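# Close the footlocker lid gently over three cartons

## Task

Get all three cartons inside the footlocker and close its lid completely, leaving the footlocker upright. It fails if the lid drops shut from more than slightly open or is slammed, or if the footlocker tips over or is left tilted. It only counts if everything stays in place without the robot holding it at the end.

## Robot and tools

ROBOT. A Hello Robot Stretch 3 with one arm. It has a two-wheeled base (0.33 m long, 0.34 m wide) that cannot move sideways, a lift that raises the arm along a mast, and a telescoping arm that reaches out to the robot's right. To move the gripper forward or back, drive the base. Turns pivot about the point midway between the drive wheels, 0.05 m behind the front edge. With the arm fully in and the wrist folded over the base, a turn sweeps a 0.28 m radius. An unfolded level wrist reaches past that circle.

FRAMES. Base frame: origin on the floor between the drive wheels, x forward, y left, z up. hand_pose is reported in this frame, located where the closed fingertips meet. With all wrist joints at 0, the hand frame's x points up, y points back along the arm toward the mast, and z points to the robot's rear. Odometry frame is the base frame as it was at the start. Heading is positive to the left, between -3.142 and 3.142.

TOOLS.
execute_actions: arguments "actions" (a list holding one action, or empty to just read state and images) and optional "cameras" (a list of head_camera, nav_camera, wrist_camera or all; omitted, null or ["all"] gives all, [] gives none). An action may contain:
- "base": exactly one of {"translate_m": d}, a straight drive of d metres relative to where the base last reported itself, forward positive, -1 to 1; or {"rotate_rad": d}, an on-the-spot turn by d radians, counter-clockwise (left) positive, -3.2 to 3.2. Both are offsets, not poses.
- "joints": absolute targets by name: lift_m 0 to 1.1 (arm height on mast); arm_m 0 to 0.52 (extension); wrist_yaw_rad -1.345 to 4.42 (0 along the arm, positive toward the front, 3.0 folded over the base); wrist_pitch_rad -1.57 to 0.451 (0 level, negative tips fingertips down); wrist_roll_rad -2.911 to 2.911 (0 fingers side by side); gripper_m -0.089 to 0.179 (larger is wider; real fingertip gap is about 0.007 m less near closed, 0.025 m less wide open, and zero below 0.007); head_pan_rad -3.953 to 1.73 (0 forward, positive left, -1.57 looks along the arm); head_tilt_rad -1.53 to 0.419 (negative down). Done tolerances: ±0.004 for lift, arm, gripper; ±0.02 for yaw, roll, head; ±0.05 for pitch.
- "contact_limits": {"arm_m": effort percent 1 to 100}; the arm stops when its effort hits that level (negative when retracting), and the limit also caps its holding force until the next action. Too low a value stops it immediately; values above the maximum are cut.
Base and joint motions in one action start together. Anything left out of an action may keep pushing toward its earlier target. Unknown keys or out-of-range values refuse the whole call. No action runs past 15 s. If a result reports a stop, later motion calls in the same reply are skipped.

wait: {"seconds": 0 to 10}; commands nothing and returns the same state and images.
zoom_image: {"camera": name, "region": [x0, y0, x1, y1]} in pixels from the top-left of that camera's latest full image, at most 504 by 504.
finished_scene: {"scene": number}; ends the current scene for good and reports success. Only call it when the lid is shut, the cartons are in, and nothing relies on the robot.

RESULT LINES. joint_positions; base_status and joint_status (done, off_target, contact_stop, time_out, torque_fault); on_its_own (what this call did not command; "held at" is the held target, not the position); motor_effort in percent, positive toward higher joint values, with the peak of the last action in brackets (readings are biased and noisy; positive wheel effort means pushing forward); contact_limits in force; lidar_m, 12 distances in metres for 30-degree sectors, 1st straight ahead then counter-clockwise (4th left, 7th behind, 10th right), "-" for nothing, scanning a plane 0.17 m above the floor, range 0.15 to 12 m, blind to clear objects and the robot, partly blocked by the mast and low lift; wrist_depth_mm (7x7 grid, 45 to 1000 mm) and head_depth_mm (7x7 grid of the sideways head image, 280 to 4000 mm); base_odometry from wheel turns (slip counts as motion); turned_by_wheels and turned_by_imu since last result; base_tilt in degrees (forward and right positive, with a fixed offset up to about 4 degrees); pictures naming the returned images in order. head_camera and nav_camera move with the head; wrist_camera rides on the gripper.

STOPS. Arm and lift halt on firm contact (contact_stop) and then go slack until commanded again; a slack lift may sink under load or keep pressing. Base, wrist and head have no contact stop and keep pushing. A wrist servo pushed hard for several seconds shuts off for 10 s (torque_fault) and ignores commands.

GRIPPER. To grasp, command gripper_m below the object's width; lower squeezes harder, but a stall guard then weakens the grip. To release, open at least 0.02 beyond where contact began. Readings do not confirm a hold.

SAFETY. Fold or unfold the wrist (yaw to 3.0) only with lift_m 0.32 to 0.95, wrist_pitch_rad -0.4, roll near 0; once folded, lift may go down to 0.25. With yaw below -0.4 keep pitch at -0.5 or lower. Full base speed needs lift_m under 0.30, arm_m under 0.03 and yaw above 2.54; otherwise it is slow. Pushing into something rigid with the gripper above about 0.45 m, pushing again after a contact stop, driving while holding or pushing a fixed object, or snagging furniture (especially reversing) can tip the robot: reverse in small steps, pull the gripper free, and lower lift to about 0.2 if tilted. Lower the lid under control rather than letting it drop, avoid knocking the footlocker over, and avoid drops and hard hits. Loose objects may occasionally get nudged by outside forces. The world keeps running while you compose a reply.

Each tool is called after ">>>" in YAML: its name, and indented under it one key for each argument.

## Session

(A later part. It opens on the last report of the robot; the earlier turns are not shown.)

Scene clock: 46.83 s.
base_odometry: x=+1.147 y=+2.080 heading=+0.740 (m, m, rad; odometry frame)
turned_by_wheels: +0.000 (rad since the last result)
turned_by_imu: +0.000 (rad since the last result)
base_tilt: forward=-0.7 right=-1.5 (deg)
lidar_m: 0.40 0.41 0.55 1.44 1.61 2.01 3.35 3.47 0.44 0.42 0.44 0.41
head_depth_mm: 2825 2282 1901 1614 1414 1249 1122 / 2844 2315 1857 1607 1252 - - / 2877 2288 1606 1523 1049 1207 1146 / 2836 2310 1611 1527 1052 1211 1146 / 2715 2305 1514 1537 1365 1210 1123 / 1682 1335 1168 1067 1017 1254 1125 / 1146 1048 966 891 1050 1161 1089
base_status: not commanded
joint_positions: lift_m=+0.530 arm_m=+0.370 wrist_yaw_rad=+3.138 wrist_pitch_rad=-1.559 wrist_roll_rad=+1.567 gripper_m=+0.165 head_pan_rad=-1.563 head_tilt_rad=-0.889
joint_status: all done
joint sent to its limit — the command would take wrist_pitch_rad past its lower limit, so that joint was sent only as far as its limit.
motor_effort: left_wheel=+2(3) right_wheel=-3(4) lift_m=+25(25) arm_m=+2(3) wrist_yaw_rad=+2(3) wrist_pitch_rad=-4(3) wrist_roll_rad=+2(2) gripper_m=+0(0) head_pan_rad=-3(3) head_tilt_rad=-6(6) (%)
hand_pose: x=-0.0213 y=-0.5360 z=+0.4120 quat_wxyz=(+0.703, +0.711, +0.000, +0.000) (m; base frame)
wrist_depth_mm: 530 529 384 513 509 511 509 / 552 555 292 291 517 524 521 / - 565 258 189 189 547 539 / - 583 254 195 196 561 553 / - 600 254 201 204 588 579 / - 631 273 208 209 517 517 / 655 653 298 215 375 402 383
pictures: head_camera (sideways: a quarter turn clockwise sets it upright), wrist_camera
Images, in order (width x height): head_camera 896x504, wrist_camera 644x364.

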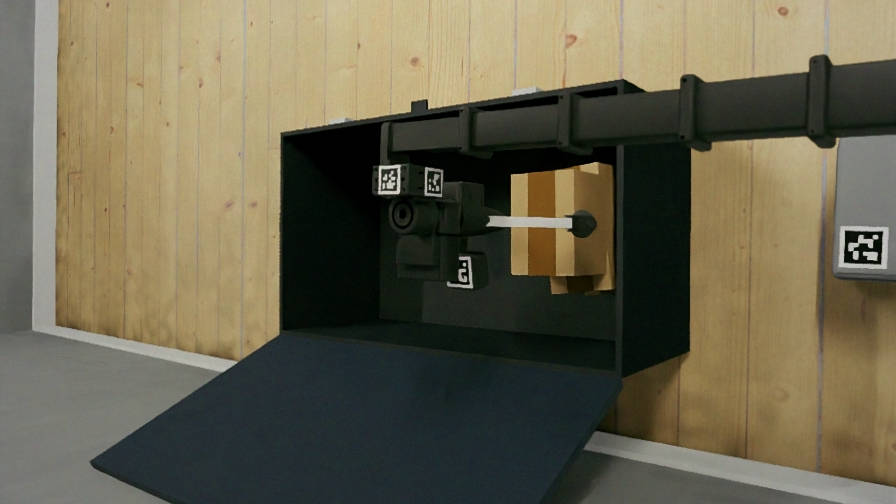

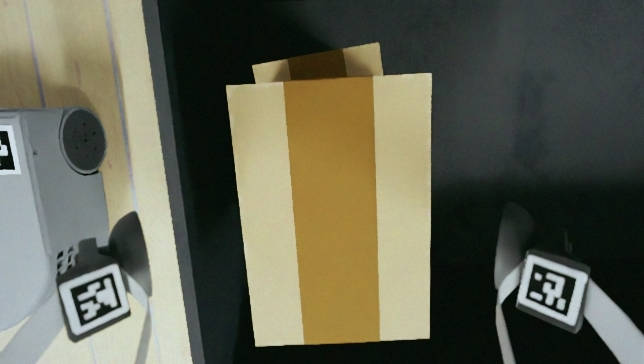

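>>> execute_actions:
  actions:
    - {"joints":{"lift_m":0.447,"arm_m":0.381}}
  cameras: []

>>> execute_actions:
  actions:
    - {"joints":{"gripper_m":0.06}}
  cameras: ["wrist_camera"]

>>> execute_actions:
  actions:
    - {"joints":{"lift_m":0.47}}
  cameras: ["wrist_camera"]

Scene clock: 48.73 s.
base_odometry: x=+1.147 y=+2.080 heading=+0.740 (m, m, rad; odometry frame)
turned_by_wheels: +0.000 (rad since the last result)
turned_by_imu: +0.000 (rad since the last result)
base_tilt: forward=-0.6 right=-1.6 (deg)
lidar_m: 0.40 0.41 0.55 1.44 1.62 2.01 3.34 3.49 0.44 0.42 0.44 0.41
head_depth_mm: 2818 2296 1918 1617 1417 1247 1118 / 2816 2306 1847 1533 1156 1231 1133 / 2845 2295 1602 1681 1055 1212 1139 / 2839 2307 1602 1661 1042 1208 1145 / 2727 2295 1516 1534 1364 1209 1121 / 1688 1335 1170 1063 1015 1247 1125 / 1149 1052 966 894 1057 1163 1088
base_status: not commanded
joint_positions: lift_m=+0.447 arm_m=+0.381 wrist_yaw_rad=+3.138 wrist_pitch_rad=-1.559 wrist_roll_rad=+1.567 gripper_m=+0.165 head_pan_rad=-1.563 head_tilt_rad=-0.889
joint_status: all done
motor_effort: left_wheel=+2(2) right_wheel=-3(3) lift_m=+18(23) arm_m=+2(1) wrist_yaw_rad=+2(2) wrist_pitch_rad=-3(3) wrist_roll_rad=+2(2) gripper_m=+0(0) head_pan_rad=-3(4) head_tilt_rad=-7(7) (%)
hand_pose: x=-0.0213 y=-0.5471 z=+0.3294 quat_wxyz=(+0.703, +0.711, +0.000, +0.000) (m; base frame)
wrist_depth_mm: 154 210 372 429 431 430 429 / 153 105 104 103 103 447 443 / 150 108 107 106 106 459 460 / 154 112 110 109 110 471 472 / 158 115 114 113 113 487 488 / - 118 118 117 117 485 491 / 567 172 122 121 122 389 386
pictures: none
No camera images: the call's "cameras" was empty. Leave "cameras" out to get every camera's image.

Scene clock: 50.27 s.
base_odometry: x=+1.147 y=+2.080 heading=+0.740 (m, m, rad; odometry frame)
turned_by_wheels: +0.000 (rad since the last result)
turned_by_imu: +0.000 (rad since the last result)
base_tilt: forward=-0.7 right=-1.6 (deg)
lidar_m: 0.40 0.41 0.56 1.43 1.61 2.01 3.35 3.48 0.44 0.42 0.43 0.41
head_depth_mm: 2823 2314 1929 1628 1413 1251 1117 / 2878 2300 1869 1522 1150 1228 1140 / 2843 2302 1607 1659 1049 1210 1136 / 2851 2321 1609 1654 1054 1207 1147 / 2748 2314 1521 1529 1364 1216 1123 / 1684 1332 1169 1066 1015 1253 1124 / 1146 1052 964 895 1056 1163 1090
base_status: not commanded
joint_positions: lift_m=+0.447 arm_m=+0.381 wrist_yaw_rad=+3.138 wrist_pitch_rad=-1.551 wrist_roll_rad=+1.567 gripper_m=+0.061 head_pan_rad=-1.563 head_tilt_rad=-0.889
joint_status: all done
motor_effort: left_wheel=+2(2) right_wheel=-2(3) lift_m=+17(18) arm_m=+2(2) wrist_yaw_rad=+2(2) wrist_pitch_rad=-6(8) wrist_roll_rad=+2(2) gripper_m=-30(99) head_pan_rad=-3(4) head_tilt_rad=-6(5) (%)
hand_pose: x=-0.0213 y=-0.5450 z=+0.3293 quat_wxyz=(+0.700, +0.714, +0.000, +0.001) (m; base frame)
wrist_depth_mm: 152 207 363 432 432 429 424 / 155 169 105 104 104 440 444 / 150 110 108 107 107 462 456 / 156 165 112 111 111 474 472 / 160 118 115 114 114 486 487 / 543 120 119 119 119 - 496 / 563 181 124 123 122 400 392
pictures: wrist_camera
Images, in order (width x height): wrist_camera 644x364.

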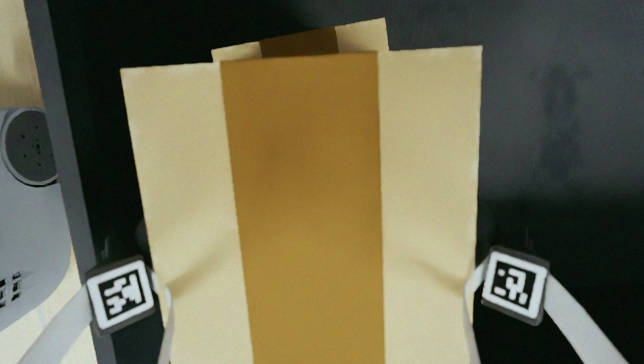

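Scene clock: 51.57 s.
base_odometry: x=+1.147 y=+2.080 heading=+0.740 (m, m, rad; odometry frame)
turned_by_wheels: +0.000 (rad since the last result)
turned_by_imu: +0.000 (rad since the last result)
base_tilt: forward=-0.7 right=-1.4 (deg)
lidar_m: 0.40 0.41 0.55 1.44 1.62 2.01 3.34 3.48 0.44 0.42 0.44 0.41
head_depth_mm: 2831 2326 1905 1616 1415 1240 1124 / 2867 2313 1854 1534 1155 1228 - / 2854 2311 1620 1598 1036 1209 1159 / 2821 2308 1619 1663 1038 1206 1148 / 2715 2323 1517 1518 1367 1209 1119 / 1680 1346 1174 1065 1017 1252 1119 / 1147 1044 964 893 1053 1158 1090
base_status: not commanded
joint_positions: lift_m=+0.470 arm_m=+0.381 wrist_yaw_rad=+3.139 wrist_pitch_rad=-1.554 wrist_roll_rad=+1.567 gripper_m=+0.067 head_pan_rad=-1.563 head_tilt_rad=-0.890
joint_status: all done
on_its_own: gripper_m is held at +0.066, not at your +0.060, by its stall guard, which is still easing
motor_effort: left_wheel=+2(2) right_wheel=-3(4) lift_m=+30(34) arm_m=+1(2) wrist_yaw_rad=+2(1) wrist_pitch_rad=-5(10) wrist_roll_rad=+2(2) gripper_m=-23(30) head_pan_rad=-4(4) head_tilt_rad=-6(6) (%)
hand_pose: x=-0.0213 y=-0.5457 z=+0.3516 quat_wxyz=(+0.701, +0.713, +0.000, +0.001) (m; base frame)
wrist_depth_mm: 479 206 405 447 450 448 448 / 495 190 121 114 109 463 462 / - 177 124 117 112 473 470 / - 188 129 122 116 497 494 / - 185 134 126 120 504 505 / 573 - 139 131 124 - 499 / 593 223 144 137 129 403 393
pictures: wrist_camera
Images, in order (width x height): wrist_camera 644x364.

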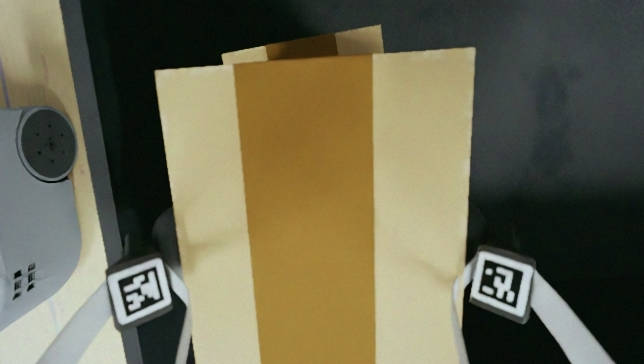

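>>> execute_actions:
  actions:
    - {"joints":{"lift_m":0.452}}
  cameras: []

>>> execute_actions:
  actions:
    - {"joints":{"gripper_m":0.15}}
  cameras: []

>>> execute_actions:
  actions:
    - {"joints":{"lift_m":0.466,"arm_m":0.377}}
  cameras: ["wrist_camera"]

>>> execute_actions:
  actions:
    - {"joints":{"gripper_m":0.075}}
  cameras: ["wrist_camera"]

>>> execute_actions:
  actions:
    - {"joints":{"lift_m":0.48}}
  cameras: ["wrist_camera"]

Scene clock: 53.03 s.
base_odometry: x=+1.147 y=+2.080 heading=+0.740 (m, m, rad; odometry frame)
turned_by_wheels: +0.000 (rad since the last result)
turned_by_imu: +0.000 (rad since the last result)
base_tilt: forward=-0.7 right=-1.4 (deg)
lidar_m: 0.40 0.41 0.55 1.44 1.61 2.01 3.35 3.49 0.44 0.42 0.44 0.41
head_depth_mm: 2850 2313 1910 1616 1411 1248 1124 / 2857 2292 1855 1527 1155 1229 - / 2861 2306 1602 1672 1045 1213 1155 / 2826 2295 1613 1670 1046 1209 1149 / 2726 2312 1522 1529 1362 1214 1121 / 1692 1333 1173 1062 1019 1250 1121 / 1148 1044 966 895 1057 1161 1086
base_status: not commanded
joint_positions: lift_m=+0.459 arm_m=+0.381 wrist_yaw_rad=+3.139 wrist_pitch_rad=-1.569 wrist_roll_rad=+1.567 gripper_m=+0.073 head_pan_rad=-1.563 head_tilt_rad=-0.890
joint_status: lift_m contact_stop (moved -0.011 of -0.018)
on_its_own: gripper_m is held at +0.072, not at your +0.060, by its stall guard, which is still easing; lift_m is slack since a contact_stop, until your next command for it (your +0.452 is given up)
motor_effort: left_wheel=+2(2) right_wheel=-1(2) lift_m=+21(28) arm_m=-1(1) wrist_yaw_rad=+1(1) wrist_pitch_rad=+0(5) wrist_roll_rad=+2(2) gripper_m=-22(22) head_pan_rad=-4(3) head_tilt_rad=-6(6) (%)
hand_pose: x=-0.0213 y=-0.5499 z=+0.3413 quat_wxyz=(+0.707, +0.707, +0.000, +0.001) (m; base frame)
wrist_depth_mm: 160 219 400 440 443 448 446 / 167 188 114 110 108 456 454 / 160 186 117 113 111 476 474 / 165 185 121 117 114 490 485 / 171 184 125 121 118 498 508 / 552 - 130 126 122 - 506 / 562 217 134 130 127 397 388
pictures: none
No camera images: the call's "cameras" was empty. Leave "cameras" out to get every camera's image.

not run: a stop came earlier in this reply.

not run: a stop came earlier in this reply.

not run: a stop came earlier in this reply.

not run: a stop came earlier in this reply.

>>> execute_actions:
  actions:
    - {"joints":{"gripper_m":0.15,"lift_m":0.459}}
  cameras: []

>>> execute_actions:
  actions:
    - {"joints":{"lift_m":0.466,"arm_m":0.377}}
  cameras: ["wrist_camera"]

>>> execute_actions:
  actions:
    - {"joints":{"gripper_m":0.075}}
  cameras: ["wrist_camera"]

>>> execute_actions:
  actions:
    - {"joints":{"lift_m":0.48}}
  cameras: ["wrist_camera"]

Scene clock: 54.70 s.
base_odometry: x=+1.147 y=+2.080 heading=+0.740 (m, m, rad; odometry frame)
turned_by_wheels: +0.000 (rad since the last result)
turned_by_imu: +0.000 (rad since the last result)
base_tilt: forward=-0.7 right=-1.4 (deg)
lidar_m: 0.40 0.41 0.55 1.44 1.61 2.01 3.35 3.49 0.44 0.42 0.44 0.41
head_depth_mm: 2810 2300 1907 1616 1405 1253 1119 / 2859 2299 1857 1526 1161 1228 - / 2827 2315 1613 1651 1052 1209 1155 / 2863 2301 1623 1663 1051 1215 1144 / 2727 2289 1524 1523 1365 1217 1119 / 1684 1342 1173 1067 1014 1252 1118 / 1145 1044 964 895 1053 1159 1084
base_status: not commanded
joint_positions: lift_m=+0.459 arm_m=+0.381 wrist_yaw_rad=+3.139 wrist_pitch_rad=-1.569 wrist_roll_rad=+1.567 gripper_m=+0.150 head_pan_rad=-1.563 head_tilt_rad=-0.890
joint_status: all done
motor_effort: left_wheel=+2(2) right_wheel=-2(1) lift_m=+21(24) arm_m=-1(1) wrist_yaw_rad=+1(2) wrist_pitch_rad=+0(0) wrist_roll_rad=+2(2) gripper_m=+0(80) head_pan_rad=-4(2) head_tilt_rad=-7(6) (%)
hand_pose: x=-0.0213 y=-0.5498 z=+0.3414 quat_wxyz=(+0.707, +0.708, +0.000, +0.001) (m; base frame)
wrist_depth_mm: 158 217 395 440 438 444 445 / 166 188 116 115 115 456 460 / 160 185 119 118 119 473 476 / 164 195 122 122 122 486 490 / 171 182 127 126 127 496 504 / 543 - 131 130 131 - 510 / 562 209 136 135 136 387 395
pictures: none
No camera images: the call's "cameras" was empty. Leave "cameras" out to get every camera's image.

Scene clock: 55.37 s.
base_odometry: x=+1.147 y=+2.080 heading=+0.740 (m, m, rad; odometry frame)
turned_by_wheels: +0.000 (rad since the last result)
turned_by_imu: +0.000 (rad since the last result)
base_tilt: forward=-0.6 right=-1.5 (deg)
lidar_m: 0.40 0.41 0.55 1.44 1.62 2.01 3.35 3.48 0.44 0.42 0.44 0.41
head_depth_mm: 2817 2309 1914 1625 1410 1250 1118 / 2804 2317 1859 1520 1154 1230 - / 2860 2304 1605 1656 1048 1215 1151 / 2844 2286 1613 1663 1046 1210 1143 / 2734 2315 1514 1533 1356 1207 1123 / 1685 1337 1164 1060 1011 1250 1120 / 1147 1048 971 897 1055 1162 1084
base_status: not commanded
joint_positions: lift_m=+0.466 arm_m=+0.377 wrist_yaw_rad=+3.139 wrist_pitch_rad=-1.569 wrist_roll_rad=+1.567 gripper_m=+0.150 head_pan_rad=-1.563 head_tilt_rad=-0.890
joint_status: all done
motor_effort: left_wheel=+2(2) right_wheel=-1(2) lift_m=+25(22) arm_m=-4(2) wrist_yaw_rad=+2(1) wrist_pitch_rad=+0(0) wrist_roll_rad=+2(2) gripper_m=+0(0) head_pan_rad=-3(4) head_tilt_rad=-6(7) (%)
hand_pose: x=-0.0213 y=-0.5460 z=+0.3482 quat_wxyz=(+0.707, +0.708, +0.000, +0.001) (m; base frame)
wrist_depth_mm: 314 209 424 447 453 453 447 / 485 194 122 122 122 463 464 / 166 205 125 125 125 475 478 / 513 204 130 129 129 492 501 / - 188 133 133 134 510 510 / - - 138 138 138 - 514 / 573 211 144 143 143 387 394
pictures: wrist_camera
Images, in order (width x height): wrist_camera 644x364.

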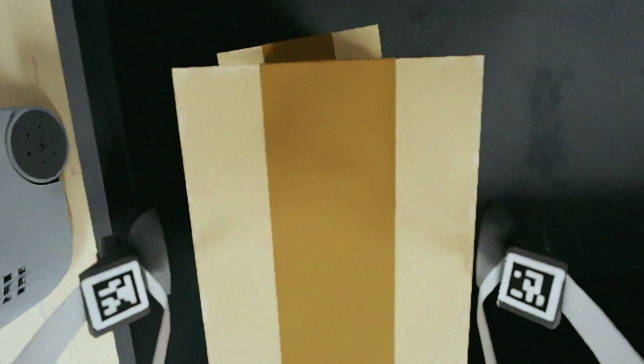

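Scene clock: 56.60 s.
base_odometry: x=+1.147 y=+2.080 heading=+0.740 (m, m, rad; odometry frame)
turned_by_wheels: +0.000 (rad since the last result)
turned_by_imu: +0.000 (rad since the last result)
base_tilt: forward=-0.6 right=-1.4 (deg)
lidar_m: 0.40 0.41 0.55 1.43 1.61 2.01 3.35 3.50 0.44 0.42 0.44 0.41
head_depth_mm: 2821 2284 1912 1623 1414 1245 1118 / 2853 2313 1849 1528 1154 1231 - / 2841 2313 1610 1657 1050 1212 1154 / 2852 2313 1616 1662 1051 1208 1143 / 2695 2311 1518 1525 1359 1213 1122 / 1677 1339 1168 1067 1014 1246 1124 / 1146 1047 967 895 1050 1162 1084
base_status: not commanded
joint_positions: lift_m=+0.466 arm_m=+0.377 wrist_yaw_rad=+3.139 wrist_pitch_rad=-1.569 wrist_roll_rad=+1.567 gripper_m=+0.076 head_pan_rad=-1.563 head_tilt_rad=-0.890
joint_status: all done
motor_effort: left_wheel=+1(2) right_wheel=-2(2) lift_m=+25(25) arm_m=-4(3) wrist_yaw_rad=+1(1) wrist_pitch_rad=+0(0) wrist_roll_rad=+2(2) gripper_m=-18(91) head_pan_rad=-3(4) head_tilt_rad=-6(7) (%)
hand_pose: x=-0.0213 y=-0.5460 z=+0.3482 quat_wxyz=(+0.707, +0.708, +0.000, +0.001) (m; base frame)
wrist_depth_mm: 314 208 423 451 450 451 450 / 483 192 122 121 122 464 460 / 166 191 125 124 125 480 475 / 508 189 129 128 129 499 496 / - 186 133 132 133 511 510 / 555 - 138 137 137 - 506 / 579 225 143 142 142 398 391
pictures: wrist_camera
Images, in order (width x height): wrist_camera 644x364.

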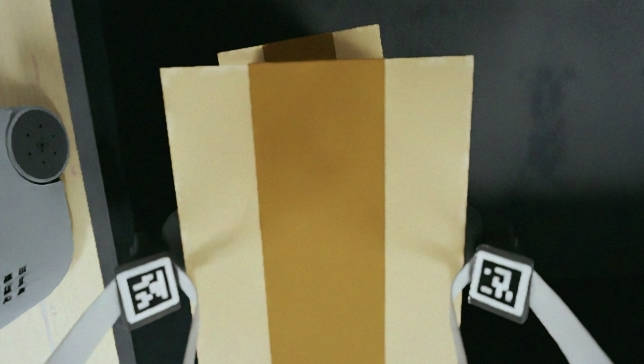

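Scene clock: 57.40 s.
base_odometry: x=+1.147 y=+2.080 heading=+0.740 (m, m, rad; odometry frame)
turned_by_wheels: +0.000 (rad since the last result)
turned_by_imu: +0.000 (rad since the last result)
base_tilt: forward=-0.7 right=-1.5 (deg)
lidar_m: 0.40 0.41 0.55 1.44 1.62 2.01 3.34 3.49 0.44 0.42 0.44 0.41
head_depth_mm: 2844 2293 1917 1624 1408 1258 1121 / 2841 2301 1869 1557 1156 1247 - / 2865 2315 1615 1554 1034 1216 1154 / 2879 2325 1614 1657 1035 1209 1143 / 2718 2298 1521 1523 1361 1216 1124 / 1683 1332 1169 1067 1011 1255 1120 / 1152 1051 964 897 1049 1166 1087
base_status: not commanded
joint_positions: lift_m=+0.480 arm_m=+0.377 wrist_yaw_rad=+3.139 wrist_pitch_rad=-1.560 wrist_roll_rad=+1.567 gripper_m=+0.076 head_pan_rad=-1.563 head_tilt_rad=-0.890
joint_status: all done
motor_effort: left_wheel=+2(2) right_wheel=-1(2) lift_m=+30(30) arm_m=-4(4) wrist_yaw_rad=+1(1) wrist_pitch_rad=-3(3) wrist_roll_rad=+2(2) gripper_m=-17(18) head_pan_rad=-3(3) head_tilt_rad=-7(7) (%)
hand_pose: x=-0.0213 y=-0.5440 z=+0.3617 quat_wxyz=(+0.704, +0.710, +0.000, +0.001) (m; base frame)
wrist_depth_mm: 486 203 409 463 462 463 456 / 498 187 121 121 122 475 471 / - 186 124 124 125 494 490 / - 198 129 129 129 500 499 / - 220 133 133 134 520 521 / 584 - 138 138 139 - 503 / 591 239 143 143 144 400 391
pictures: wrist_camera
Images, in order (width x height): wrist_camera 644x364.

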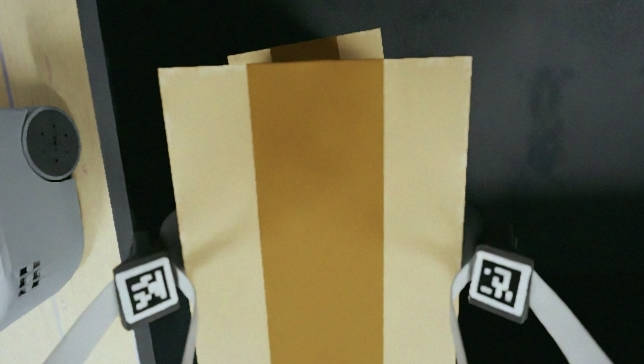

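>>> execute_actions:
  actions:
    - {"joints":{"arm_m":0.52}}
  cameras: []

>>> execute_actions:
  actions:
    - {"joints":{"lift_m":0.39}}
  cameras: ["wrist_camera","head_camera"]

Scene clock: 59.97 s.
base_odometry: x=+1.147 y=+2.080 heading=+0.740 (m, m, rad; odometry frame)
turned_by_wheels: +0.000 (rad since the last result)
turned_by_imu: +0.000 (rad since the last result)
base_tilt: forward=-0.7 right=-1.4 (deg)
lidar_m: 0.40 0.41 0.55 1.44 1.61 2.01 3.35 3.48 0.44 0.42 0.44 0.41
head_depth_mm: 2834 2306 1898 1615 1415 1250 1121 / 2857 2288 1864 1566 1148 1246 - / 2844 2310 1540 1126 1146 1211 1156 / 2841 2293 1558 1122 1126 1210 1148 / 2714 2299 1520 1529 1367 1210 1123 / 1683 1336 1172 1069 1015 1246 1121 / 1142 1052 966 896 1053 1165 1087
base_status: not commanded
joint_positions: lift_m=+0.480 arm_m=+0.520 wrist_yaw_rad=+3.139 wrist_pitch_rad=-1.560 wrist_roll_rad=+1.567 gripper_m=+0.076 head_pan_rad=-1.563 head_tilt_rad=-0.890
joint_status: all done
motor_effort: left_wheel=+2(2) right_wheel=-2(2) lift_m=+30(30) arm_m=+2(3) wrist_yaw_rad=+1(2) wrist_pitch_rad=-3(3) wrist_roll_rad=+2(2) gripper_m=-19(17) head_pan_rad=-3(3) head_tilt_rad=-6(7) (%)
hand_pose: x=-0.0213 y=-0.6862 z=+0.3617 quat_wxyz=(+0.703, +0.711, +0.000, +0.001) (m; base frame)
wrist_depth_mm: 327 437 465 462 457 457 460 / 251 247 121 121 122 472 473 / 260 256 124 124 125 489 491 / 291 264 129 129 129 503 504 / 317 271 133 133 134 515 521 / 314 - 138 138 139 - 494 / 297 402 143 143 144 393 386
pictures: none
No camera images: the call's "cameras" was empty. Leave "cameras" out to get every camera's image.

Scene clock: 61.63 s.
base_odometry: x=+1.147 y=+2.080 heading=+0.740 (m, m, rad; odometry frame)
turned_by_wheels: +0.000 (rad since the last result)
turned_by_imu: +0.000 (rad since the last result)
base_tilt: forward=-0.6 right=-1.4 (deg)
lidar_m: 0.40 0.41 0.55 1.44 1.61 2.01 3.35 3.48 0.44 0.42 0.44 0.41
head_depth_mm: 2835 2302 1910 1627 1406 1253 1124 / 2873 2320 1869 1479 1160 1234 1137 / 2841 2333 1600 1371 1135 1210 1145 / 2866 2312 1615 1217 1121 1208 1146 / 2724 2298 1524 1526 1362 1209 1118 / 1685 1339 1169 1068 1011 1250 1118 / 1145 1050 966 895 1053 1164 1086
base_status: not commanded
joint_positions: lift_m=+0.390 arm_m=+0.520 wrist_yaw_rad=+3.139 wrist_pitch_rad=-1.560 wrist_roll_rad=+1.567 gripper_m=+0.076 head_pan_rad=-1.563 head_tilt_rad=-0.890
joint_status: all done
motor_effort: left_wheel=+2(2) right_wheel=-2(2) lift_m=+23(27) arm_m=+2(2) wrist_yaw_rad=+1(1) wrist_pitch_rad=-3(3) wrist_roll_rad=+2(2) gripper_m=-18(18) head_pan_rad=-3(3) head_tilt_rad=-5(6) (%)
hand_pose: x=-0.0213 y=-0.6862 z=+0.2721 quat_wxyz=(+0.703, +0.711, +0.000, +0.001) (m; base frame)
wrist_depth_mm: 157 186 379 379 375 375 372 / 161 165 121 121 122 386 386 / 166 168 124 124 125 399 397 / 172 173 128 128 129 415 413 / 178 178 133 133 134 424 425 / 184 - 138 138 139 - 438 / - 191 144 143 144 394 385
pictures: head_camera (sideways: a quarter turn clockwise sets it upright), wrist_camera
Images, in order (width x height): head_camera 896x504, wrist_camera 644x364.

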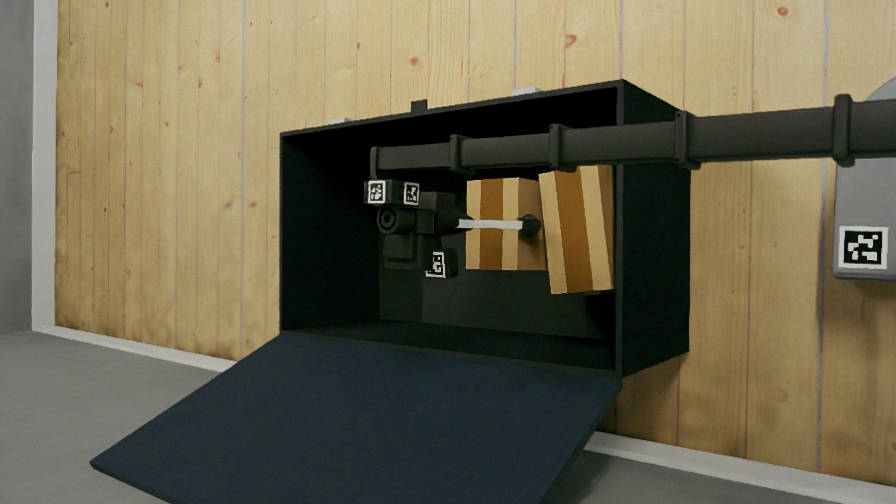

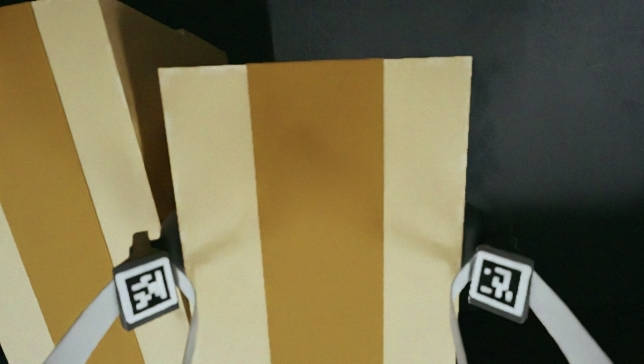

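>>> execute_actions:
  actions:
    - {"base":{"rotate_rad":0.13},"joints":{"lift_m":0.59}}
  cameras: []

>>> execute_actions:
  actions:
    - {"base":{"translate_m":-0.26}}
  cameras: []

>>> execute_actions:
  actions:
    - {"base":{"rotate_rad":-0.13}}
  cameras: []

>>> execute_actions:
  actions:
    - {"base":{"translate_m":0.3}}
  cameras: []

>>> execute_actions:
  actions:
    - {"joints":{"lift_m":0.25}}
  cameras: ["wrist_camera","head_camera"]

Scene clock: 64.90 s.
base_odometry: x=+1.147 y=+2.080 heading=+0.870 (m, m, rad; odometry frame)
turned_by_wheels: +0.130 (rad since the last result)
turned_by_imu: +0.132 (rad since the last result)
base_tilt: forward=-0.7 right=-1.5 (deg)
lidar_m: 0.40 0.43 0.64 1.56 1.68 2.01 3.34 3.64 0.43 0.42 0.45 0.40
head_depth_mm: 2850 2291 1896 1552 1359 1245 1113 / 2794 2316 1612 1484 - - - / 2838 2299 1618 1484 1127 1191 1141 / 2558 2225 1605 1058 1358 1210 1148 / 1493 1257 1184 1121 1072 1228 1121 / 1056 1036 971 930 1231 1248 1118 / 812 857 838 807 1004 1072 1080
base_status: done
joint_positions: lift_m=+0.590 arm_m=+0.520 wrist_yaw_rad=+3.139 wrist_pitch_rad=-1.560 wrist_roll_rad=+1.567 gripper_m=+0.076 head_pan_rad=-1.563 head_tilt_rad=-0.890
joint_status: all done
motor_effort: left_wheel=-2(6) right_wheel=+3(11) lift_m=+30(33) arm_m=+2(2) wrist_yaw_rad=+1(1) wrist_pitch_rad=-3(3) wrist_roll_rad=+2(2) gripper_m=-19(18) head_pan_rad=-4(3) head_tilt_rad=-6(5) (%)
hand_pose: x=-0.0213 y=-0.6862 z=+0.4717 quat_wxyz=(+0.703, +0.711, +0.000, +0.001) (m; base frame)
wrist_depth_mm: 306 371 346 312 282 268 268 / 310 411 121 121 122 504 458 / 318 390 124 124 125 595 595 / 322 383 128 128 129 620 614 / 329 406 133 133 134 635 630 / 356 - 138 138 139 - 642 / 713 481 143 143 144 583 576
pictures: none
No camera images: the call's "cameras" was empty. Leave "cameras" out to get every camera's image.

Scene clock: 68.70 s.
base_odometry: x=+0.979 y=+1.881 heading=+0.870 (m, m, rad; odometry frame)
turned_by_wheels: +0.000 (rad since the last result)
turned_by_imu: +0.000 (rad since the last result)
base_tilt: forward=-0.6 right=-1.4 (deg)
lidar_m: 0.66 0.71 1.05 1.59 1.71 1.81 3.09 3.35 3.22 0.40 0.43 0.67
head_depth_mm: 2826 2319 1909 1628 1408 1249 1116 / 2791 2310 1925 1657 - - - / 2868 2318 1815 1389 1383 1254 1147 / 2864 2318 1687 1054 1391 1196 1142 / 2522 2284 1617 1593 1126 1219 1119 / 1759 1865 1412 1471 1146 1214 1120 / 1362 1248 1195 1137 1094 1233 1119
base_status: done
joint_positions: lift_m=+0.590 arm_m=+0.520 wrist_yaw_rad=+3.139 wrist_pitch_rad=-1.560 wrist_roll_rad=+1.567 gripper_m=+0.076 head_pan_rad=-1.563 head_tilt_rad=-0.890
joint_status: not commanded
motor_effort: left_wheel=-2(4) right_wheel=+3(6) lift_m=+30(30) arm_m=+2(1) wrist_yaw_rad=+1(2) wrist_pitch_rad=-3(3) wrist_roll_rad=+2(2) gripper_m=-18(18) head_pan_rad=-3(4) head_tilt_rad=-6(7) (%)
hand_pose: x=-0.0213 y=-0.6862 z=+0.4717 quat_wxyz=(+0.703, +0.711, +0.000, +0.001) (m; base frame)
wrist_depth_mm: 339 348 349 573 561 569 557 / 343 397 121 121 121 583 573 / 350 463 124 124 124 601 597 / 322 359 128 128 129 589 572 / 668 668 133 133 134 348 358 / 696 - 138 138 139 - 682 / 719 730 143 143 145 712 702
pictures: none
No camera images: the call's "cameras" was empty. Leave "cameras" out to get every camera's image.

Scene clock: 70.10 s.
base_odometry: x=+0.979 y=+1.881 heading=+0.740 (m, m, rad; odometry frame)
turned_by_wheels: -0.130 (rad since the last result)
turned_by_imu: -0.132 (rad since the last result)
base_tilt: forward=-0.5 right=-1.6 (deg)
lidar_m: 0.66 0.68 0.92 1.59 1.64 1.81 3.09 3.21 3.32 0.40 0.41 0.55
head_depth_mm: 2829 2283 1895 1625 1414 1245 1116 / 2809 2315 1930 1653 - - - / 2850 2296 1828 1513 1422 1249 1145 / 2834 2312 1806 1059 1380 1228 1149 / 2799 2292 1625 1604 1343 1194 1120 / 2728 2295 1629 1602 1127 1193 1120 / 1920 1932 1386 1350 1262 1191 1123
base_status: done
joint_positions: lift_m=+0.590 arm_m=+0.520 wrist_yaw_rad=+3.139 wrist_pitch_rad=-1.560 wrist_roll_rad=+1.567 gripper_m=+0.076 head_pan_rad=-1.563 head_tilt_rad=-0.890
joint_status: not commanded
motor_effort: left_wheel=+3(6) right_wheel=-4(10) lift_m=+30(30) arm_m=+2(2) wrist_yaw_rad=+1(1) wrist_pitch_rad=-3(3) wrist_roll_rad=+2(2) gripper_m=-18(18) head_pan_rad=-3(3) head_tilt_rad=-7(5) (%)
hand_pose: x=-0.0213 y=-0.6862 z=+0.4717 quat_wxyz=(+0.703, +0.711, +0.000, +0.001) (m; base frame)
wrist_depth_mm: 363 413 496 566 569 566 557 / 361 478 122 122 123 585 568 / 358 511 125 125 126 620 620 / 654 656 129 129 130 636 641 / 678 664 133 133 134 657 657 / 705 - 138 137 139 - 681 / 728 735 143 143 144 713 716
pictures: none
No camera images: the call's "cameras" was empty. Leave "cameras" out to get every camera's image.

Scene clock: 74.30 s.
base_odometry: x=+1.201 y=+2.083 heading=+0.740 (m, m, rad; odometry frame)
turned_by_wheels: +0.000 (rad since the last result)
turned_by_imu: +0.000 (rad since the last result)
base_tilt: forward=-0.7 right=-1.5 (deg)
lidar_m: 0.35 0.37 0.49 1.28 1.65 2.06 3.37 3.52 0.40 0.39 0.40 0.37
head_depth_mm: 2808 2316 1914 1611 1381 1235 1117 / 2813 2293 1924 1256 - - - / 2834 2316 1572 1489 1122 1191 1143 / 2819 2336 1657 1057 1346 1187 1143 / 2698 2207 1375 1252 1254 1216 1121 / 1512 1202 1083 996 938 1254 1119 / 1026 978 901 833 844 1067 1043
base_status: done
joint_positions: lift_m=+0.590 arm_m=+0.520 wrist_yaw_rad=+3.139 wrist_pitch_rad=-1.560 wrist_roll_rad=+1.567 gripper_m=+0.076 head_pan_rad=-1.563 head_tilt_rad=-0.890
joint_status: not commanded
motor_effort: left_wheel=+3(6) right_wheel=-4(6) lift_m=+30(30) arm_m=+2(2) wrist_yaw_rad=+2(1) wrist_pitch_rad=-3(3) wrist_roll_rad=+2(2) gripper_m=-18(18) head_pan_rad=-3(3) head_tilt_rad=-7(6) (%)
hand_pose: x=-0.0213 y=-0.6862 z=+0.4717 quat_wxyz=(+0.703, +0.711, +0.000, +0.001) (m; base frame)
wrist_depth_mm: 367 458 486 513 542 559 554 / 371 493 122 122 122 579 580 / 367 368 125 125 126 600 583 / 365 379 129 129 130 626 613 / 360 427 133 133 134 634 632 / 357 - 138 138 139 - 569 / 359 463 143 142 144 455 445
pictures: none
No camera images: the call's "cameras" was empty. Leave "cameras" out to get every camera's image.

Scene clock: 78.23 s.
base_odometry: x=+1.201 y=+2.083 heading=+0.740 (m, m, rad; odometry frame)
turned_by_wheels: +0.000 (rad since the last result)
turned_by_imu: +0.000 (rad since the last result)
base_tilt: forward=-0.7 right=-1.5 (deg)
lidar_m: 0.35 0.37 0.49 1.28 1.65 2.07 3.39 3.54 0.41 0.39 0.40 0.37
head_depth_mm: 2827 2309 1892 1609 1385 1227 1121 / 2805 2289 1812 1503 1314 1195 1137 / 2830 2312 1617 1625 1121 1187 1148 / 2818 2296 1609 1648 1258 1185 1146 / 2700 2259 1373 1248 1256 1210 1118 / 1512 1206 1093 990 932 1252 1118 / 1028 974 899 830 843 1075 1043
base_status: not commanded
joint_positions: lift_m=+0.250 arm_m=+0.520 wrist_yaw_rad=+3.139 wrist_pitch_rad=-1.560 wrist_roll_rad=+1.567 gripper_m=+0.076 head_pan_rad=-1.563 head_tilt_rad=-0.890
joint_status: all done
motor_effort: left_wheel=+3(3) right_wheel=-4(4) lift_m=+23(29) arm_m=+1(2) wrist_yaw_rad=+1(1) wrist_pitch_rad=-3(3) wrist_roll_rad=+2(2) gripper_m=-18(18) head_pan_rad=-3(4) head_tilt_rad=-6(5) (%)
hand_pose: x=-0.0213 y=-0.6862 z=+0.1321 quat_wxyz=(+0.703, +0.711, +0.000, +0.001) (m; base frame)
wrist_depth_mm: 248 246 246 245 245 245 244 / 205 253 121 121 122 251 251 / 183 234 125 125 125 259 259 / 176 225 128 129 129 267 268 / 169 211 133 133 134 275 276 / 162 - 138 138 139 - 287 / - 216 143 143 144 296 295
pictures: head_camera (sideways: a quarter turn clockwise sets it upright), wrist_camera
Images, in order (width x height): head_camera 896x504, wrist_camera 644x364.

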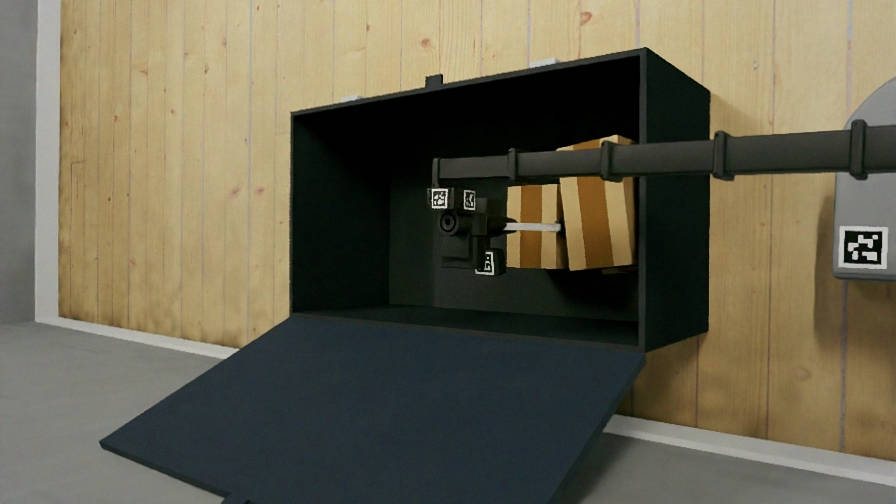

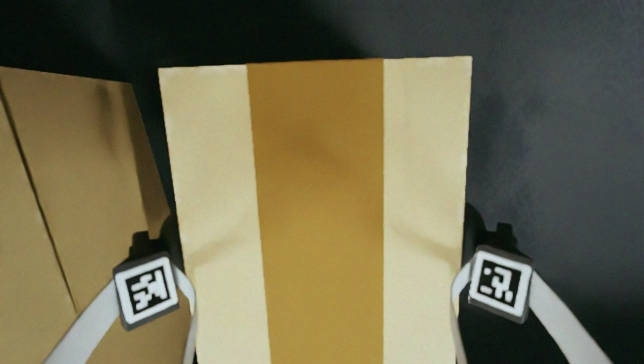

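>>> execute_actions:
  actions:
    - {"joints":{"lift_m":0.235}}
  cameras: []

>>> execute_actions:
  actions:
    - {"joints":{"gripper_m":0.145}}
  cameras: []

>>> execute_actions:
  actions:
    - {"joints":{"lift_m":0.5}}
  cameras: []

>>> execute_actions:
  actions:
    - {"joints":{"lift_m":0.62,"wrist_yaw_rad":0,"wrist_roll_rad":0,"arm_m":0,"gripper_m":0.09}}
  cameras: []

>>> execute_actions:
  actions:
    - {"base":{"translate_m":0.22},"joints":{"wrist_pitch_rad":-0.6}}

Scene clock: 79.57 s.
base_odometry: x=+1.201 y=+2.083 heading=+0.740 (m, m, rad; odometry frame)
turned_by_wheels: +0.000 (rad since the last result)
turned_by_imu: +0.000 (rad since the last result)
base_tilt: forward=-0.7 right=-1.6 (deg)
lidar_m: 0.36 0.37 0.49 1.29 1.65 2.06 3.38 3.53 0.41 0.39 0.40 0.37
head_depth_mm: 2798 2325 1884 1619 1380 1224 1116 / 2826 2304 1805 1501 1310 1186 1135 / 2839 2291 1610 1631 1129 1188 1144 / 2852 2294 1614 1644 1270 1192 1149 / 2723 2227 1376 1255 1262 1208 1119 / 1517 1203 1088 996 934 1251 1122 / 1027 975 899 831 842 1071 1043
base_status: not commanded
joint_positions: lift_m=+0.235 arm_m=+0.520 wrist_yaw_rad=+3.139 wrist_pitch_rad=-1.560 wrist_roll_rad=+1.567 gripper_m=+0.076 head_pan_rad=-1.563 head_tilt_rad=-0.890
joint_status: all done
motor_effort: left_wheel=+2(3) right_wheel=-4(4) lift_m=+24(24) arm_m=+1(1) wrist_yaw_rad=+1(2) wrist_pitch_rad=-3(3) wrist_roll_rad=+2(2) gripper_m=-18(18) head_pan_rad=-4(4) head_tilt_rad=-6(6) (%)
hand_pose: x=-0.0213 y=-0.6862 z=+0.1171 quat_wxyz=(+0.703, +0.711, +0.000, +0.001) (m; base frame)
wrist_depth_mm: 233 233 233 232 231 231 229 / 205 239 122 121 122 237 237 / 183 234 125 125 126 245 244 / 175 225 129 129 130 254 252 / 169 211 133 133 134 260 259 / 163 - 138 138 138 - 269 / - 216 143 143 144 280 278
pictures: none
No camera images: the call's "cameras" was empty. Leave "cameras" out to get every camera's image.

Scene clock: 80.77 s.
base_odometry: x=+1.201 y=+2.083 heading=+0.740 (m, m, rad; odometry frame)
turned_by_wheels: +0.000 (rad since the last result)
turned_by_imu: +0.000 (rad since the last result)
base_tilt: forward=-0.7 right=-1.5 (deg)
lidar_m: 0.35 0.37 0.50 1.28 1.65 2.06 3.38 3.51 0.41 0.39 0.40 0.37
head_depth_mm: 2837 2336 1886 1614 1382 1229 1115 / 2810 2310 1807 1499 1319 1186 1141 / 2830 2291 1621 1616 1123 1191 1144 / 2812 2316 1610 1637 1284 1196 1144 / 2732 2235 1376 1252 1260 1212 1123 / 1509 1205 1092 995 935 1248 1118 / 1029 980 899 831 845 1068 1039
base_status: not commanded
joint_positions: lift_m=+0.235 arm_m=+0.520 wrist_yaw_rad=+3.139 wrist_pitch_rad=-1.559 wrist_roll_rad=+1.567 gripper_m=+0.145 head_pan_rad=-1.563 head_tilt_rad=-0.890
joint_status: all done
motor_effort: left_wheel=+3(3) right_wheel=-4(3) lift_m=+23(23) arm_m=+1(1) wrist_yaw_rad=+2(1) wrist_pitch_rad=-3(4) wrist_roll_rad=+2(2) gripper_m=+0(82) head_pan_rad=-2(4) head_tilt_rad=-6(7) (%)
hand_pose: x=-0.0213 y=-0.6861 z=+0.1171 quat_wxyz=(+0.703, +0.711, +0.000, +0.001) (m; base frame)
wrist_depth_mm: 235 234 233 233 232 232 231 / 206 239 127 126 126 240 237 / 183 236 130 129 130 246 246 / 176 235 134 133 134 254 253 / 170 218 139 138 138 260 262 / 160 - 143 143 143 - 272 / - 209 149 148 148 281 281
pictures: none
No camera images: the call's "cameras" was empty. Leave "cameras" out to get every camera's image.

Scene clock: 84.00 s.
base_odometry: x=+1.201 y=+2.083 heading=+0.740 (m, m, rad; odometry frame)
turned_by_wheels: +0.000 (rad since the last result)
turned_by_imu: +0.000 (rad since the last result)
base_tilt: forward=-0.7 right=-1.5 (deg)
lidar_m: 0.36 0.37 0.49 1.29 1.65 2.06 3.39 3.51 0.41 0.39 0.40 0.37
head_depth_mm: 2856 2309 1902 1613 1387 1226 1119 / 2837 2308 1862 1359 1222 - - / 2831 2303 1998 1584 1123 1190 1154 / 2822 2305 1643 1558 1279 1193 1150 / 2742 2251 1380 1243 1264 1211 1124 / 1508 1202 1090 991 936 1250 1122 / 1024 975 899 834 842 1069 1043
base_status: not commanded
joint_positions: lift_m=+0.500 arm_m=+0.520 wrist_yaw_rad=+3.139 wrist_pitch_rad=-1.559 wrist_roll_rad=+1.567 gripper_m=+0.145 head_pan_rad=-1.563 head_tilt_rad=-0.890
joint_status: all done
motor_effort: left_wheel=+3(3) right_wheel=-3(3) lift_m=+25(28) arm_m=+1(1) wrist_yaw_rad=+1(2) wrist_pitch_rad=-3(3) wrist_roll_rad=+2(2) gripper_m=+0(0) head_pan_rad=-4(3) head_tilt_rad=-5(5) (%)
hand_pose: x=-0.0213 y=-0.6861 z=+0.3820 quat_wxyz=(+0.703, +0.711, +0.000, +0.001) (m; base frame)
wrist_depth_mm: 365 452 480 482 483 475 481 / 371 498 498 494 494 500 497 / 278 278 490 396 510 511 511 / 287 287 441 409 533 529 522 / 329 294 404 553 549 542 541 / 342 - 379 556 563 - 555 / 356 365 463 476 464 455 450
pictures: none
No camera images: the call's "cameras" was empty. Leave "cameras" out to get every camera's image.

Scene clock: 88.97 s.
base_odometry: x=+1.201 y=+2.083 heading=+0.740 (m, m, rad; odometry frame)
turned_by_wheels: +0.000 (rad since the last result)
turned_by_imu: +0.000 (rad since the last result)
base_tilt: forward=-0.5 right=-1.6 (deg)
lidar_m: 0.35 0.37 0.49 1.28 1.64 2.06 3.39 3.52 0.41 0.39 0.40 0.37
head_depth_mm: 2811 2315 1913 1620 1396 1248 1117 / 2836 2313 1820 1490 1309 1046 - / 2839 2298 1609 1590 1121 1042 - / 2823 2307 1617 1591 1283 1126 - / 2708 2249 1383 1252 1264 1210 1118 / 1507 1205 1086 994 934 1255 1118 / 1026 974 898 830 842 1072 1036
base_status: not commanded
joint_positions: lift_m=+0.620 arm_m=+0.003 wrist_yaw_rad=+0.002 wrist_pitch_rad=-1.562 wrist_roll_rad=+0.004 gripper_m=+0.090 head_pan_rad=-1.563 head_tilt_rad=-0.890
joint_status: all done
joint sent to its limit — the command would take arm_m past its lower limit, so that joint was sent only as far as its limit.
motor_effort: left_wheel=+3(2) right_wheel=-3(3) lift_m=+25(28) arm_m=-4(4) wrist_yaw_rad=-2(2) wrist_pitch_rad=-2(3) wrist_roll_rad=-2(3) gripper_m=+0(83) head_pan_rad=-5(3) head_tilt_rad=-6(5) (%)
hand_pose: x=-0.0217 y=-0.1260 z=+0.5021 quat_wxyz=(+0.502, +0.497, -0.502, -0.499) (m; base frame)
wrist_depth_mm: 487 610 618 620 617 627 617 / 484 628 636 640 635 637 638 / 486 646 665 - 655 668 654 / 481 675 675 - - 668 677 / 479 682 693 - - 699 699 / 474 614 721 - - 719 722 / 474 714 738 760 772 754 758
pictures: none
No camera images: the call's "cameras" was empty. Leave "cameras" out to get every camera's image.

Scene clock: 92.50 s.
base_odometry: x=+1.363 y=+2.232 heading=+0.740 (m, m, rad; odometry frame)
turned_by_wheels: +0.000 (rad since the last result)
turned_by_imu: +0.001 (rad since the last result)
base_tilt: forward=-0.6 right=-1.5 (deg)
lidar_m: - 0.15 0.19 0.48 1.66 2.23 3.59 0.56 0.40 0.39 0.19 0.15
head_depth_mm: 2818 2290 1541 1528 1126 1092 1123 / 2815 2314 1598 1598 1121 1022 - / 2828 2291 1606 1567 1364 1023 - / 2807 2238 1135 975 888 1240 1141 / 1045 953 834 746 965 1160 1072 / 564 574 580 589 594 599 605 / 386 391 395 398 401 403 405
base_status: done
joint_positions: lift_m=+0.620 arm_m=+0.003 wrist_yaw_rad=+0.002 wrist_pitch_rad=-0.619 wrist_roll_rad=+0.004 gripper_m=+0.090 head_pan_rad=-1.563 head_tilt_rad=-0.890
joint_status: all done
motor_effort: left_wheel=+2(6) right_wheel=-3(4) lift_m=+25(25) arm_m=-4(4) wrist_yaw_rad=-1(0) wrist_pitch_rad=+7(7) wrist_roll_rad=-2(2) gripper_m=-1(0) head_pan_rad=-3(4) head_tilt_rad=-6(6) (%)
hand_pose: x=-0.0212 y=-0.3427 z=+0.5902 quat_wxyz=(+0.673, +0.216, -0.674, -0.216) (m; base frame)
wrist_depth_mm: 148 192 315 848 984 - - / 147 178 282 650 - 910 - / 212 176 254 521 - 863 - / 216 267 232 430 957 879 615 / 216 300 250 371 774 560 585 / 215 271 724 368 743 513 567 / 213 318 595 690 445 426 443
pictures: head_camera (sideways: a quarter turn clockwise sets it upright), nav_camera (sideways: a quarter turn counterclockwise sets it upright), wrist_camera
Images, in order (width x height): head_camera 896x504, nav_camera 672x504, wrist_camera 644x364.

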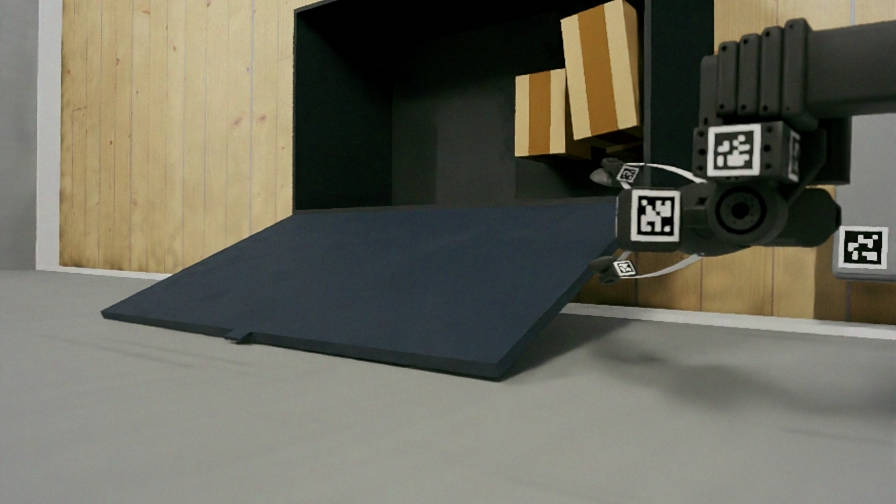

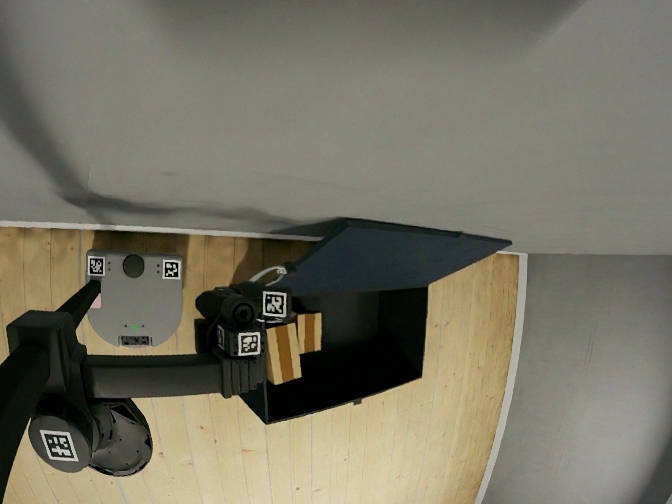

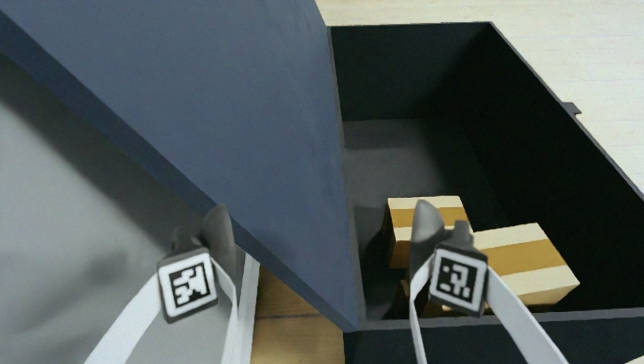

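>>> execute_actions:
  actions:
    - {"base":{"translate_m":0.06},"joints":{"lift_m":0.45,"gripper_m":0.11}}
  cameras: []

>>> execute_actions:
  actions:
    - {"joints":{"wrist_pitch_rad":0.02,"wrist_roll_rad":-0.3}}
  cameras: ["wrist_camera","head_camera"]

Scene clock: 95.23 s.
base_odometry: x=+1.408 y=+2.272 heading=+0.740 (m, m, rad; odometry frame)
turned_by_wheels: +0.000 (rad since the last result)
turned_by_imu: +0.025 (rad since the last result)
base_tilt: forward=-0.8 right=-1.6 (deg)
lidar_m: - - 0.15 0.31 1.67 2.29 3.66 0.54 0.40 0.30 0.15 -
head_depth_mm: 2817 2356 1618 1589 1262 1114 1125 / 2855 2341 1623 1606 1288 1174 1145 / 2848 2341 1454 1168 979 1216 - / 2486 1113 944 814 851 1279 1139 / 573 595 617 640 660 690 713 / 339 332 338 345 352 358 364 / - - - - - - -
base_status: done
joint_positions: lift_m=+0.450 arm_m=+0.003 wrist_yaw_rad=+0.001 wrist_pitch_rad=-0.618 wrist_roll_rad=+0.004 gripper_m=+0.110 head_pan_rad=-1.576 head_tilt_rad=-0.879
joint_status: all done
motor_effort: left_wheel=+7(14) right_wheel=+14(25) lift_m=+18(25) arm_m=-4(4) wrist_yaw_rad=-1(1) wrist_pitch_rad=+7(7) wrist_roll_rad=-2(2) gripper_m=+0(76) head_pan_rad=+3(8) head_tilt_rad=-12(12) (%)
hand_pose: x=-0.0213 y=-0.3429 z=+0.4208 quat_wxyz=(+0.673, +0.215, -0.674, -0.215) (m; base frame)
wrist_depth_mm: 137 186 375 - 910 890 656 / 137 185 367 - 957 921 667 / 136 185 365 873 532 855 680 / 136 184 365 767 447 439 406 / 135 171 418 664 455 375 357 / 135 160 414 602 460 - 300 / 131 195 355 542 464 403 406
pictures: none
No camera images: the call's "cameras" was empty. Leave "cameras" out to get every camera's image.

Scene clock: 96.37 s.
base_odometry: x=+1.408 y=+2.272 heading=+0.740 (m, m, rad; odometry frame)
turned_by_wheels: +0.000 (rad since the last result)
turned_by_imu: +0.000 (rad since the last result)
base_tilt: forward=-0.8 right=-1.5 (deg)
lidar_m: - - 0.15 0.31 1.67 2.29 3.66 0.54 0.40 0.30 0.15 -
head_depth_mm: 2825 2345 1614 1596 1266 1114 1121 / 2828 2359 1618 1614 1295 1173 1138 / 2847 2357 1455 1173 984 1209 - / 2493 1120 941 812 813 1258 1158 / 571 595 617 638 659 689 715 / 339 332 338 345 351 358 364 / - - - - - - -
base_status: not commanded
joint_positions: lift_m=+0.450 arm_m=+0.003 wrist_yaw_rad=+0.001 wrist_pitch_rad=-0.004 wrist_roll_rad=-0.294 gripper_m=+0.110 head_pan_rad=-1.576 head_tilt_rad=-0.879
joint_status: all done
motor_effort: left_wheel=+8(9) right_wheel=+13(13) lift_m=+18(18) arm_m=-4(4) wrist_yaw_rad=-1(1) wrist_pitch_rad=+9(13) wrist_roll_rad=-3(3) gripper_m=+0(1) head_pan_rad=+4(3) head_tilt_rad=-12(12) (%)
hand_pose: x=-0.0211 y=-0.4041 z=+0.5639 quat_wxyz=(+0.803, +0.002, -0.595, -0.001) (m; base frame)
wrist_depth_mm: 108 139 202 - - - - / 112 150 242 - - - - / 118 162 297 706 - - - / 126 176 396 226 - - - / 134 178 628 332 - - - / 143 173 841 237 - - - / 148 267 816 454 - 840 -
pictures: head_camera (sideways: a quarter turn clockwise sets it upright), wrist_camera
Images, in order (width x height): head_camera 896x504, wrist_camera 644x364.

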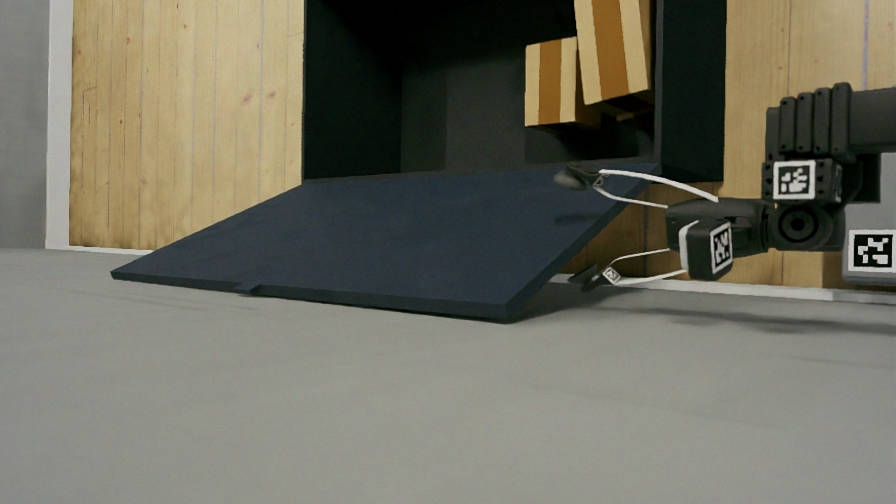

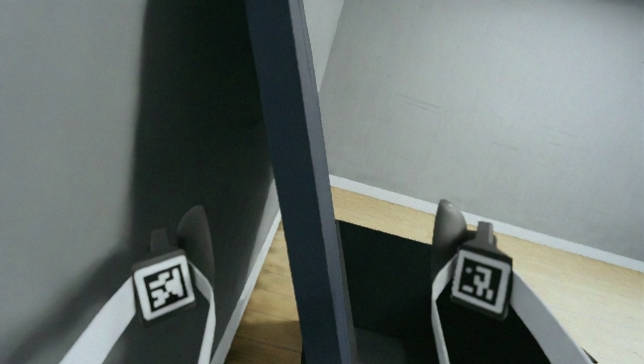

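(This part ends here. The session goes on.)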